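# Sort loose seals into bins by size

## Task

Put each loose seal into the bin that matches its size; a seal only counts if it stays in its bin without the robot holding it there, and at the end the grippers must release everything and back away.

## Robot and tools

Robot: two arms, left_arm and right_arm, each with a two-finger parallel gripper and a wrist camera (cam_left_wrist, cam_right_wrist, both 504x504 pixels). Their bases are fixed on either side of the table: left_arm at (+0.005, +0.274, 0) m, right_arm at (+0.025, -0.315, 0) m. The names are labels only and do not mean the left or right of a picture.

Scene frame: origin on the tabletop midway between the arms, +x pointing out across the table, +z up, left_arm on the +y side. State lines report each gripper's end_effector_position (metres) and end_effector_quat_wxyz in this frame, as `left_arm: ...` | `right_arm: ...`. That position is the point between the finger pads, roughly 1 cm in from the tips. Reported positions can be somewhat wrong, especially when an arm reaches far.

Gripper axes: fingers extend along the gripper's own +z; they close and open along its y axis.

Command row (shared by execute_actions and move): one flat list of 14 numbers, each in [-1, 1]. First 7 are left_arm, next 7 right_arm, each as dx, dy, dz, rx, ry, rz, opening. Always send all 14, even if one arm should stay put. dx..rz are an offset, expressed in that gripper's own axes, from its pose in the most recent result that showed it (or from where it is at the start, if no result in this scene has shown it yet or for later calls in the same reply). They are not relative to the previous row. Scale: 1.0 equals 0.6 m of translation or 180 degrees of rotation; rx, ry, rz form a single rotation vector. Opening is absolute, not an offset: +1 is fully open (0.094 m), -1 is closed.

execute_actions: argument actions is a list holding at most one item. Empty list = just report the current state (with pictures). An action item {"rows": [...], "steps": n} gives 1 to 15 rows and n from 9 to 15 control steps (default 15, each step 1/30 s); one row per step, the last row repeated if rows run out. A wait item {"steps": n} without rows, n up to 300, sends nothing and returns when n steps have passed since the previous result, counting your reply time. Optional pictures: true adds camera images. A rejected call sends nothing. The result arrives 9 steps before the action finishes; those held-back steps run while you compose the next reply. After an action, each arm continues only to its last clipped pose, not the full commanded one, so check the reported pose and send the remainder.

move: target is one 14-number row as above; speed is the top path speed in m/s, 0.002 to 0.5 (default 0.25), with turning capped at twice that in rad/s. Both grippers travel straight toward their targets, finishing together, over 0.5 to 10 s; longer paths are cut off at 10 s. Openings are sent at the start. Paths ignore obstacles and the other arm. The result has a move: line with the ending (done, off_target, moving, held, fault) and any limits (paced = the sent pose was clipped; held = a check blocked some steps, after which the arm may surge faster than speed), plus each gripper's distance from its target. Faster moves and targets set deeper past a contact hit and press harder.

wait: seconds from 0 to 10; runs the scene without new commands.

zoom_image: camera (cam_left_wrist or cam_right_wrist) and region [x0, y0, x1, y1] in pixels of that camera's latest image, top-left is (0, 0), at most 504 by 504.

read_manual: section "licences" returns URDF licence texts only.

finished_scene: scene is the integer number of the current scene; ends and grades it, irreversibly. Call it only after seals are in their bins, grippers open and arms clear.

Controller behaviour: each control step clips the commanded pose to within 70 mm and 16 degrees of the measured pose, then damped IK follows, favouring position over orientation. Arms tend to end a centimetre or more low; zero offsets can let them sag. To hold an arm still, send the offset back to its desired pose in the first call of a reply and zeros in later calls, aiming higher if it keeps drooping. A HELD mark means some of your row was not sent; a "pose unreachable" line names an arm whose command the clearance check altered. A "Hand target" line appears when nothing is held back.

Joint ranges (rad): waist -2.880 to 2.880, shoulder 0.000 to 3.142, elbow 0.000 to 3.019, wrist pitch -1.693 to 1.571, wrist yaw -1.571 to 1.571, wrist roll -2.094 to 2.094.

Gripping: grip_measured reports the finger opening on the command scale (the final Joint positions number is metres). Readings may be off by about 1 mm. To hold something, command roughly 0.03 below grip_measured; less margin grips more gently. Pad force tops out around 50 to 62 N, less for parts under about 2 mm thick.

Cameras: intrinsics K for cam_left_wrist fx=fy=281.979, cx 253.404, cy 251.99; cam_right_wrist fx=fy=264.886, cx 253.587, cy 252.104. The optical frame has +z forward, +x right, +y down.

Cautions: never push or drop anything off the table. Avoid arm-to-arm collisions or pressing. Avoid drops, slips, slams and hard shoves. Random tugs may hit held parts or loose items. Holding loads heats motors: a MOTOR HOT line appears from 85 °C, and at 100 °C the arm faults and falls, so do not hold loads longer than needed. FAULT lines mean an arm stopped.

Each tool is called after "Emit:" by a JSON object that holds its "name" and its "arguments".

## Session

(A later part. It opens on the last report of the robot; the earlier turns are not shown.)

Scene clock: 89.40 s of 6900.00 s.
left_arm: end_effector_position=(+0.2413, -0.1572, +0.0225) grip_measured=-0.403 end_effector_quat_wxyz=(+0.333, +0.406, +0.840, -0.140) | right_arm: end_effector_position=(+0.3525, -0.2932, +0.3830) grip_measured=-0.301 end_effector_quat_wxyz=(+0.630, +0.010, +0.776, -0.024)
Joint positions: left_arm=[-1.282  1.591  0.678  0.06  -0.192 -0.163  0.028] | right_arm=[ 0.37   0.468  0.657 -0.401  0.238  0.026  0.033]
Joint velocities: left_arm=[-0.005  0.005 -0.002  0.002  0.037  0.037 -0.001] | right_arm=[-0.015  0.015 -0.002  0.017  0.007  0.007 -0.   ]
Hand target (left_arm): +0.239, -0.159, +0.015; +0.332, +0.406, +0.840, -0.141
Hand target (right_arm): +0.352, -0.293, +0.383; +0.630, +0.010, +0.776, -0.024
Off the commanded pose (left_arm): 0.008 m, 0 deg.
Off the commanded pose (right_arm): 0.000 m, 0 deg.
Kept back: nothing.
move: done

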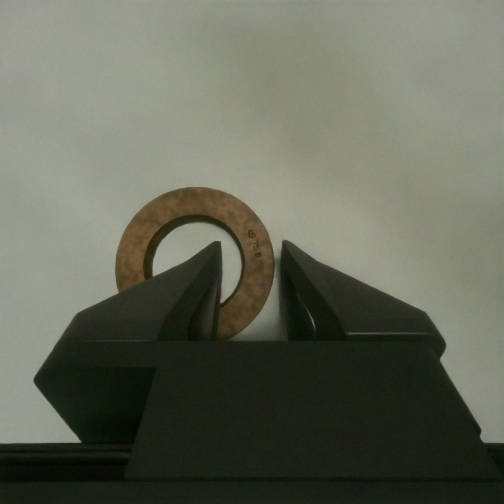

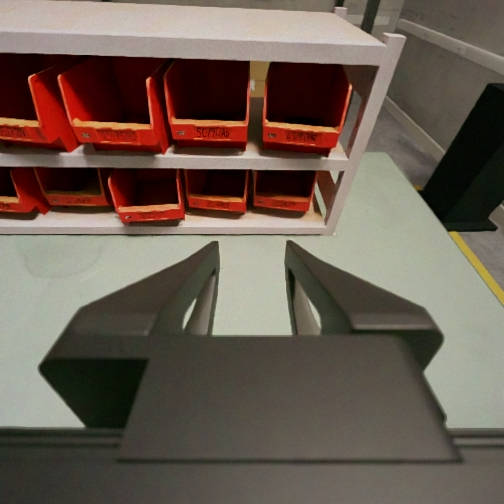

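Emit:
{"name": "move", "arguments": {"target": [0.017,0,0.019,0,0,0,-0.4, 0,0,0,0,0,0,-0.3], "speed": 0.04}}

Emit:
{"name": "move", "arguments": {"target": [0,0,0,0,0,0,-0.74, 0,0,0,0,0,0,-0.3]}}

Scene clock: 90.53 s of 6900.00 s.
left_arm: end_effector_position=(+0.2417, -0.1580, +0.0176) grip_measured=-0.403 end_effector_quat_wxyz=(+0.336, +0.405, +0.838, -0.143) | right_arm: end_effector_position=(+0.3525, -0.2932, +0.3830) grip_measured=-0.301 end_effector_quat_wxyz=(+0.630, +0.010, +0.776, -0.024)
Joint positions: left_arm=[-1.282  1.607  0.672  0.092 -0.192 -0.163  0.028] | right_arm=[ 0.37   0.468  0.657 -0.401  0.238  0.026  0.033]
Joint velocities: left_arm=[ 0.015 -0.015  0.012 -0.012 -0.125 -0.037  0.001] | right_arm=[-0.015 -0.005  0.007 -0.002 -0.007 -0.007 -0.001]
Hand target (left_arm): +0.242, -0.157, +0.008; +0.333, +0.406, +0.840, -0.140
Hand target (right_arm): +0.352, -0.293, +0.383; +0.630, +0.010, +0.776, -0.024
Off the commanded pose (left_arm): 0.010 m, 1 deg.
Off the commanded pose (right_arm): 0.000 m, 0 deg.
Kept back: nothing.
move: done

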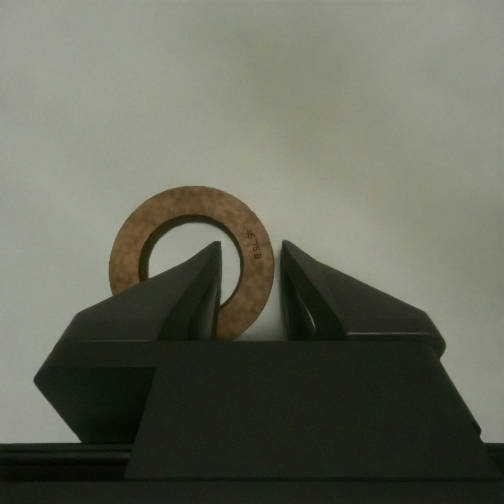

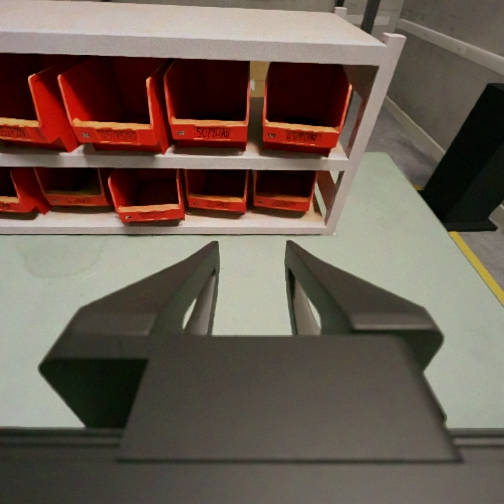

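Scene clock: 91.03 s of 6900.00 s.
left_arm: end_effector_position=(+0.2417, -0.1580, +0.0176) grip_measured=-0.704 end_effector_quat_wxyz=(+0.336, +0.405, +0.838, -0.143) | right_arm: end_effector_position=(+0.3525, -0.2932, +0.3830) grip_measured=-0.301 end_effector_quat_wxyz=(+0.630, +0.010, +0.776, -0.024)
Joint positions: left_arm=[-1.282  1.607  0.672  0.092 -0.192 -0.163  0.014] | right_arm=[ 0.37   0.468  0.657 -0.401  0.238  0.026  0.033]
Joint velocities: left_arm=[-0.005 -0.005  0.007 -0.002 -0.051  0.051 -0.   ] | right_arm=[-0.015 -0.005 -0.012 -0.012  0.022  0.022 -0.   ]
Hand target (left_arm): +0.242, -0.158, +0.018; +0.336, +0.405, +0.838, -0.143
Hand target (right_arm): +0.352, -0.293, +0.383; +0.630, +0.010, +0.776, -0.024
Off the commanded pose (left_arm): 0.000 m, 0 deg.
Off the commanded pose (right_arm): 0.000 m, 0 deg.
Kept back: nothing.
move: done

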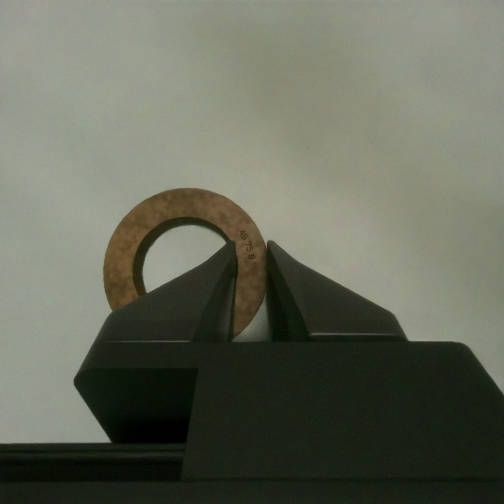

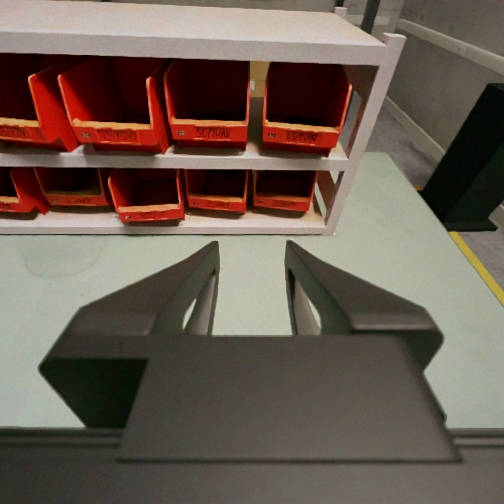

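Emit:
{"name": "move", "arguments": {"target": [-0.16,0,-0.175,0,0,0,-0.74, 0,0,0,0,0,0,-0.3], "speed": 0.2}}

Emit:
{"name": "move", "arguments": {"target": [0.003,0.965,-0.447,-0.185,0,-0.199,-0.74, 0,0,0,0,0,0,-0.3], "speed": 0.3}}

Scene clock: 92.80 s of 6900.00 s.
left_arm: end_effector_position=(+0.2363, -0.1469, +0.1385) grip_measured=-0.704 end_effector_quat_wxyz=(+0.324, +0.408, +0.843, -0.131) | right_arm: end_effector_position=(+0.3525, -0.2932, +0.3830) grip_measured=-0.301 end_effector_quat_wxyz=(+0.630, +0.010, +0.776, -0.024)
Joint positions: left_arm=[-1.284  1.317  0.8   -0.362 -0.197 -0.165  0.014] | right_arm=[ 0.37   0.468  0.657 -0.401  0.238  0.026  0.033]
Joint velocities: left_arm=[-0.024 -0.005  0.007  0.007 -0.037 -0.022 -0.001] | right_arm=[-0.005 -0.015 -0.012  0.007 -0.037 -0.022  0.001]
Hand target (left_arm): +0.237, -0.160, +0.160; +0.336, +0.405, +0.838, -0.143
Hand target (right_arm): +0.352, -0.293, +0.383; +0.630, +0.010, +0.776, -0.024
Off the commanded pose (left_arm): 0.025 m, 2 deg.
Off the commanded pose (right_arm): 0.000 m, 0 deg.
Kept back: nothing.
move: off_target (left_arm)

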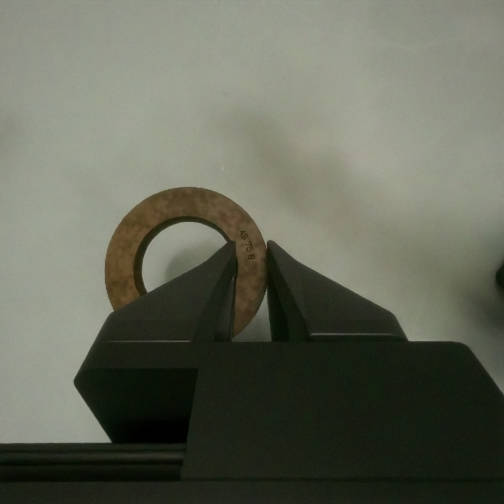

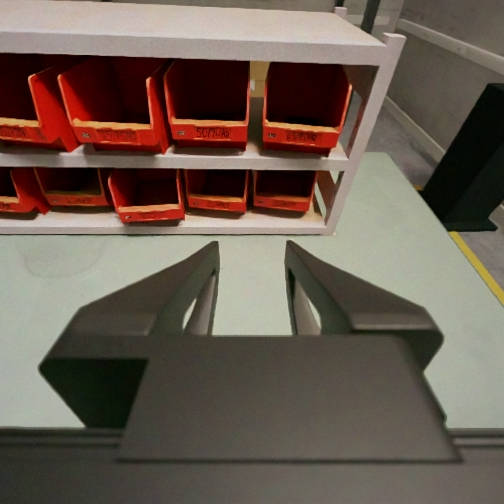

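Scene clock: 95.43 s of 6900.00 s.
left_arm: end_effector_position=(+0.5624, +0.3426, +0.3496) grip_measured=-0.704 end_effector_quat_wxyz=(+0.360, +0.021, +0.932, +0.020) | right_arm: end_effector_position=(+0.3525, -0.2932, +0.3830) grip_measured=-0.301 end_effector_quat_wxyz=(+0.630, +0.010, +0.776, -0.024)
Joint positions: left_arm=[ 0.001  1.375  1.419 -0.879  0.075  0.162  0.014] | right_arm=[ 0.37   0.468  0.657 -0.401  0.238  0.026  0.033]
Joint velocities: left_arm=[-0.015  0.005 -0.007 -0.002 -0.066 -0.022  0.   ] | right_arm=[ 0.005 -0.005  0.002  0.007 -0.007 -0.022 -0.001]
Hand target (left_arm): +0.572, +0.343, +0.366; +0.370, +0.025, +0.928, +0.023
Hand target (right_arm): +0.352, -0.293, +0.383; +0.630, +0.010, +0.776, -0.024
Off the commanded pose (left_arm): 0.018 m, 1 deg.
Off the commanded pose (right_arm): 0.000 m, 0 deg.
Kept back: nothing.
move: off_target (left_arm)

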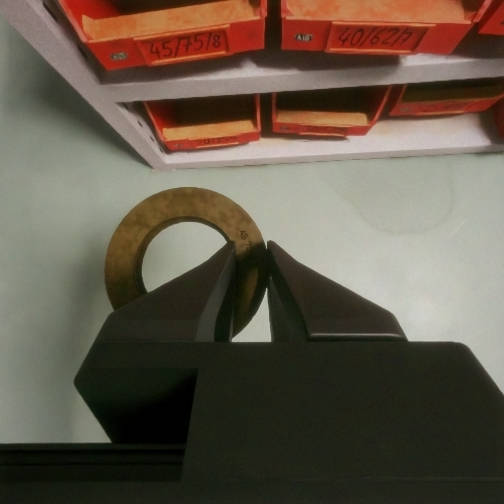

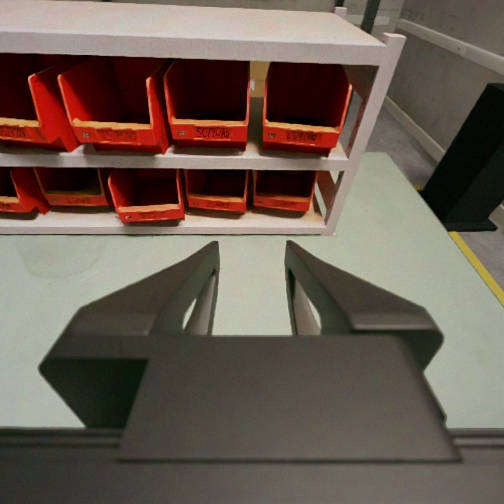

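Emit:
{"name": "move", "arguments": {"target": [-0.14,0.07,0.139,0,-0.185,0.0,-0.74, 0,0,0,0,0,0,-0.3], "speed": 0.25}}

Scene clock: 97.53 s of 6900.00 s.
left_arm: end_effector_position=(+0.6783, +0.3729, +0.3512) grip_measured=-0.704 end_effector_quat_wxyz=(+0.609, +0.029, +0.793, +0.008) | right_arm: end_effector_position=(+0.3525, -0.2932, +0.3830) grip_measured=-0.301 end_effector_quat_wxyz=(+0.630, +0.010, +0.776, -0.024)
Joint positions: left_arm=[ 0.055  1.535  1.281 -0.014  0.216  0.108  0.014] | right_arm=[ 0.37   0.468  0.657 -0.401  0.238  0.026  0.033]
Joint velocities: left_arm=[-0.015  0.005  0.007  0.027  0.066 -0.022  0.001] | right_arm=[-0.005 -0.005  0.012 -0.012  0.022 -0.051 -0.001]
Hand target (left_arm): +0.683, +0.379, +0.347; +0.612, +0.024, +0.790, +0.008
Hand target (right_arm): +0.352, -0.293, +0.383; +0.630, +0.010, +0.776, -0.024
Off the commanded pose (left_arm): 0.011 m, 1 deg.
Off the commanded pose (right_arm): 0.000 m, 0 deg.
Kept back: nothing.
move: off_target (left_arm)

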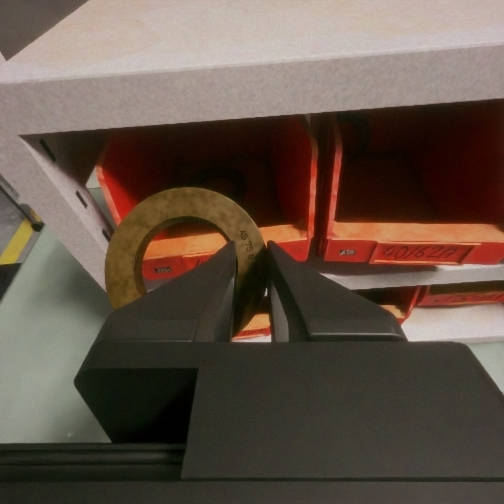

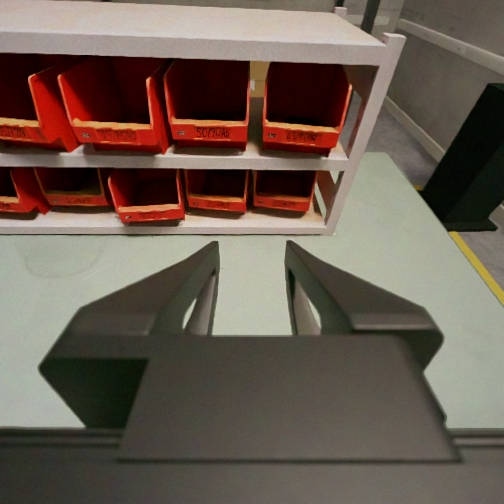

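Emit:
{"name": "move", "arguments": {"target": [-0.038,0.037,0.11,0,0,0,-0.74, 0,0,0,0,0,0,-0.3], "speed": 0.12}}

Scene clock: 99.30 s of 6900.00 s.
left_arm: end_effector_position=(+0.7363, +0.3841, +0.3416) grip_measured=-0.704 end_effector_quat_wxyz=(+0.600, +0.028, +0.799, +0.004) | right_arm: end_effector_position=(+0.3525, -0.2932, +0.3830) grip_measured=-0.301 end_effector_quat_wxyz=(+0.630, +0.010, +0.776, -0.024)
Joint positions: left_arm=[ 0.055  1.691  1.46  -0.06   0.22   0.106  0.014] | right_arm=[ 0.37   0.468  0.657 -0.401  0.238  0.026  0.033]
Joint velocities: left_arm=[-0.005  0.005 -0.002 -0.007 -0.037 -0.037 -0.   ] | right_arm=[-0.005 -0.005 -0.007 -0.007  0.022 -0.066  0.   ]
Hand target (left_arm): +0.748, +0.391, +0.357; +0.609, +0.029, +0.793, +0.008
Hand target (right_arm): +0.352, -0.293, +0.383; +0.630, +0.010, +0.776, -0.024
Off the commanded pose (left_arm): 0.021 m, 1 deg.
Off the commanded pose (right_arm): 0.000 m, 0 deg.
Kept back: nothing.
move: off_target (left_arm)

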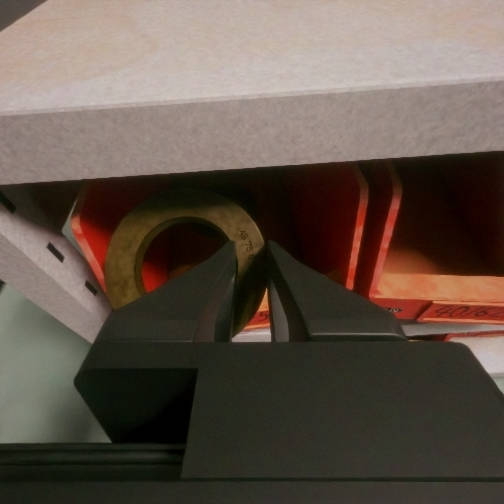

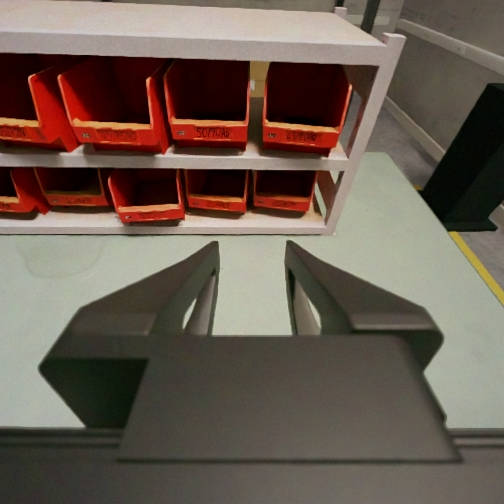

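Emit:
{"name": "move", "arguments": {"target": [-0.064,-0.008,0.129,0,-0.01,0,-0.74, 0,0,0,0,0,0,-0.3], "speed": 0.08}}

Scene clock: 101.10 s of 6900.00 s.
left_arm: end_effector_position=(+0.8053, +0.3798, +0.3288) grip_measured=-0.704 end_effector_quat_wxyz=(+0.595, +0.023, +0.803, +0.003) | right_arm: end_effector_position=(+0.3525, -0.2932, +0.3830) grip_measured=-0.301 end_effector_quat_wxyz=(+0.630, +0.010, +0.776, -0.024)
Joint positions: left_arm=[ 0.026  1.872  1.684 -0.114  0.186  0.091  0.014] | right_arm=[ 0.37   0.468  0.657 -0.401  0.238  0.026  0.033]
Joint velocities: left_arm=[-0.005 -0.005 -0.007 -0.007  0.022 -0.095  0.   ] | right_arm=[ 0.005 -0.015  0.012 -0.007 -0.022  0.066 -0.   ]
Hand target (left_arm): +0.818, +0.373, +0.357; +0.613, +0.028, +0.789, +0.003
Hand target (right_arm): +0.352, -0.293, +0.383; +0.630, +0.010, +0.776, -0.024
Off the commanded pose (left_arm): 0.032 m, 3 deg.
Off the commanded pose (right_arm): 0.000 m, 0 deg.
Kept back: nothing.
move: off_target (left_arm)

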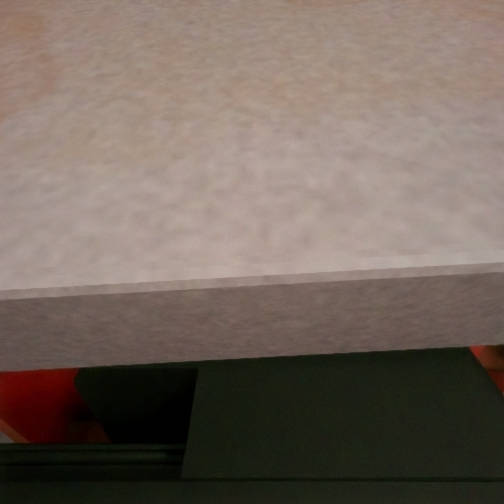

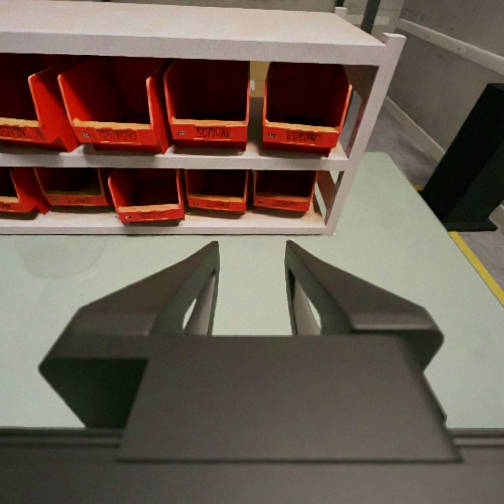

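Emit:
{"name": "move", "arguments": {"target": [-0.04,0.005,0,0,0,0,-0.45, 0,0,0,0,0,0,-0.3], "speed": 0.05}}

Emit:
{"name": "move", "arguments": {"target": [0.03,0.01,-0.235,0,0,0,-0.45, 0,0,0,0,0,0,-0.3], "speed": 0.15}}

Scene clock: 102.27 s of 6900.00 s.
left_arm: end_effector_position=(+0.8036, +0.3795, +0.3258) grip_measured=-0.453 end_effector_quat_wxyz=(+0.581, +0.021, +0.814, +0.000) | right_arm: end_effector_position=(+0.3525, -0.2932, +0.3830) grip_measured=-0.301 end_effector_quat_wxyz=(+0.630, +0.010, +0.776, -0.024)
Joint positions: left_arm=[ 0.026  1.872  1.698 -0.163  0.186  0.09   0.026] | right_arm=[ 0.37   0.468  0.657 -0.401  0.238  0.026  0.033]
Joint velocities: left_arm=[-0.005 -0.005  0.002  0.017 -0.007  0.022  0.001] | right_arm=[-0.005 -0.015 -0.002 -0.017  0.037  0.051 -0.001]
Hand target (left_arm): +0.811, +0.381, +0.352; +0.595, +0.023, +0.803, +0.003
Hand target (right_arm): +0.352, -0.293, +0.383; +0.630, +0.010, +0.776, -0.024
Off the commanded pose (left_arm): 0.028 m, 2 deg.
Off the commanded pose (right_arm): 0.000 m, 0 deg.
Kept back: nothing.
move: off_target (left_arm)

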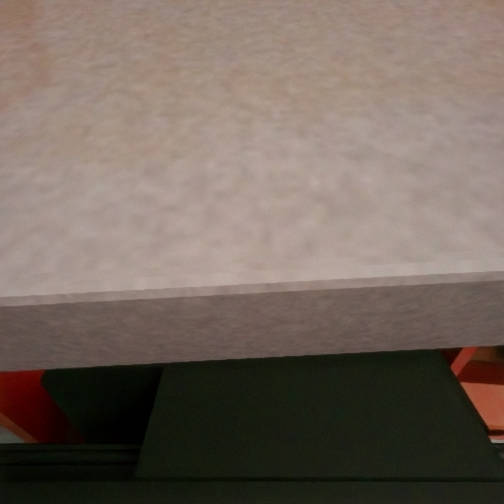

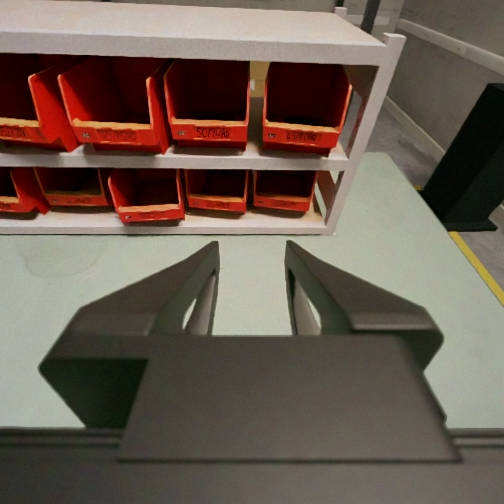

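Scene clock: 103.63 s of 6900.00 s.
left_arm: end_effector_position=(+0.6677, +0.3879, +0.3421) grip_measured=-0.453 end_effector_quat_wxyz=(+0.569, +0.018, +0.822, -0.006) | right_arm: end_effector_position=(+0.3525, -0.2932, +0.3830) grip_measured=-0.301 end_effector_quat_wxyz=(+0.630, +0.010, +0.776, -0.024)
Joint positions: left_arm=[ 0.088  1.528  1.311 -0.154  0.249  0.107  0.026] | right_arm=[ 0.37   0.468  0.657 -0.401  0.238  0.026  0.033]
Joint velocities: left_arm=[-0.015  0.015  0.002 -0.002 -0.051  0.051 -0.001] | right_arm=[-0.005 -0.005 -0.002 -0.002 -0.007 -0.037 -0.   ]
Hand target (left_arm): +0.665, +0.392, +0.354; +0.581, +0.021, +0.814, +0.000
Hand target (right_arm): +0.352, -0.293, +0.383; +0.630, +0.010, +0.776, -0.024
Off the commanded pose (left_arm): 0.013 m, 2 deg.
Off the commanded pose (right_arm): 0.000 m, 0 deg.
Kept back: nothing.
move: off_target (left_arm)

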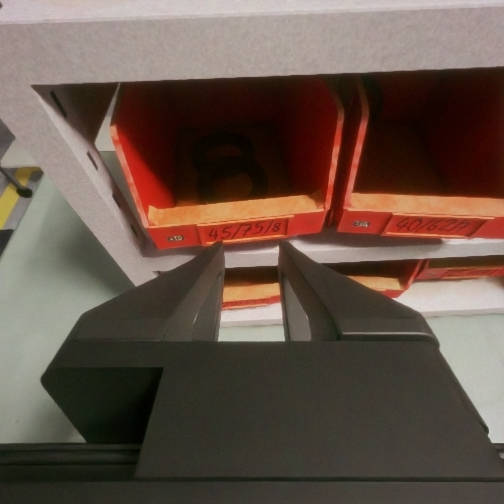

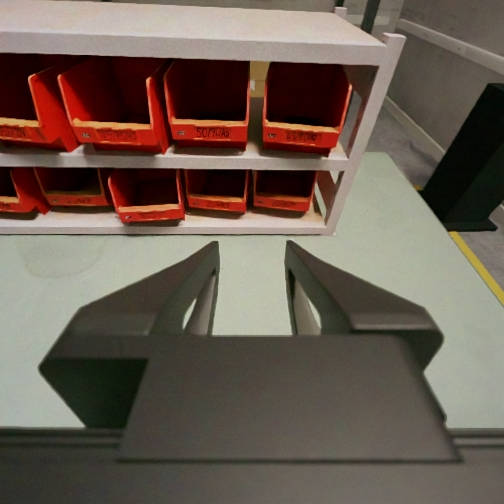

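Emit:
{"name": "zoom_image", "arguments": {"camera": "cam_left_wrist", "region": [100, 80, 360, 250]}}

Emit:
{"name": "zoom_image", "arguments": {"camera": "cam_right_wrist", "region": [130, 50, 290, 160]}}

Region (100, 80, 360, 250) of cam_left_wrist's 504x504 image, scaled by 1.938, with more detail than that image has; it fills the top 330 rows of this view, and the rest is white.

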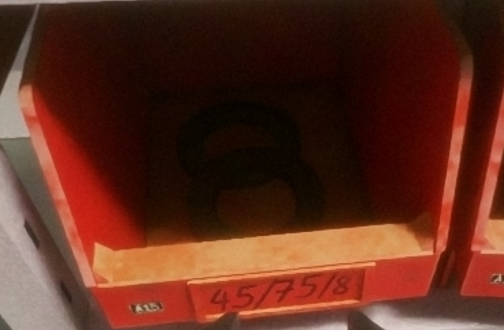

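Region (130, 50, 290, 160) of cam_right_wrist's 504x504 image, scaled by 3.150, with more detail than that image has; it fills the top 346 rows of this view, and the rest is white.

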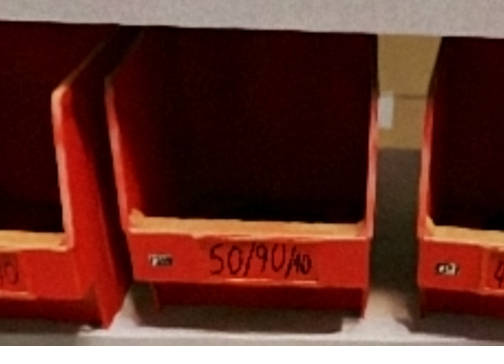

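Emit:
{"name": "move", "arguments": {"target": [0.08,-0.2,-0.5,0,0.2,0,-0.45, 0,0.1,0,0,0.22,0,-0.3], "speed": 0.4}}

Scene clock: 105.53 s of 6900.00 s.
left_arm: end_effector_position=(+0.3616, +0.2858, +0.3766) grip_measured=-0.453 end_effector_quat_wxyz=(+0.271, +0.022, +0.962, +0.006) | right_arm: end_effector_position=(+0.3500, -0.2393, +0.3396) grip_measured=-0.301 end_effector_quat_wxyz=(+0.298, +0.010, +0.954, -0.040)
Joint positions: left_arm=[-0.1    0.963  1.245 -1.304  0.024  0.084  0.026] | right_arm=[ 0.557  0.879  1.086 -1.234  0.291  0.32   0.033]
Joint velocities: left_arm=[-0.005 -0.024  0.002  0.012  0.022 -0.066 -0.   ] | right_arm=[ 0.005 -0.005  0.007 -0.007 -0.022 -0.037  0.   ]
Hand target (left_arm): +0.363, +0.284, +0.399; +0.288, +0.020, +0.957, +0.006
Hand target (right_arm): +0.354, -0.234, +0.379; +0.330, +0.020, +0.943, -0.021
Off the commanded pose (left_arm): 0.026 m, 2 deg.
Off the commanded pose (right_arm): 0.043 m, 5 deg.
Kept back: nothing.
move: off_target (left_arm, right_arm); limits=paced

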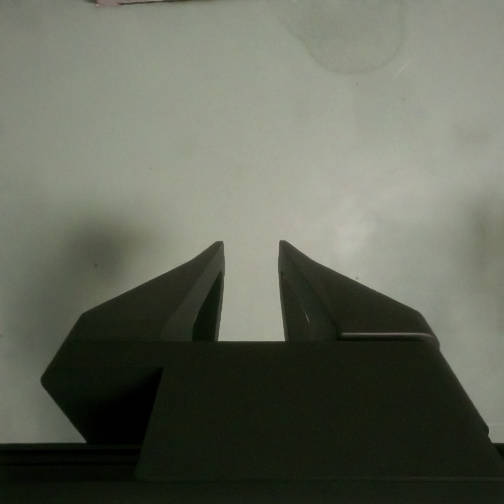

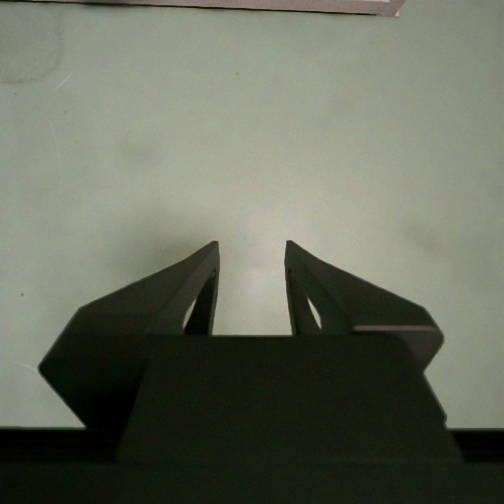

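Emit:
{"name": "finished_scene", "arguments": {"scene": 2}}

The scene is finished: the task was done.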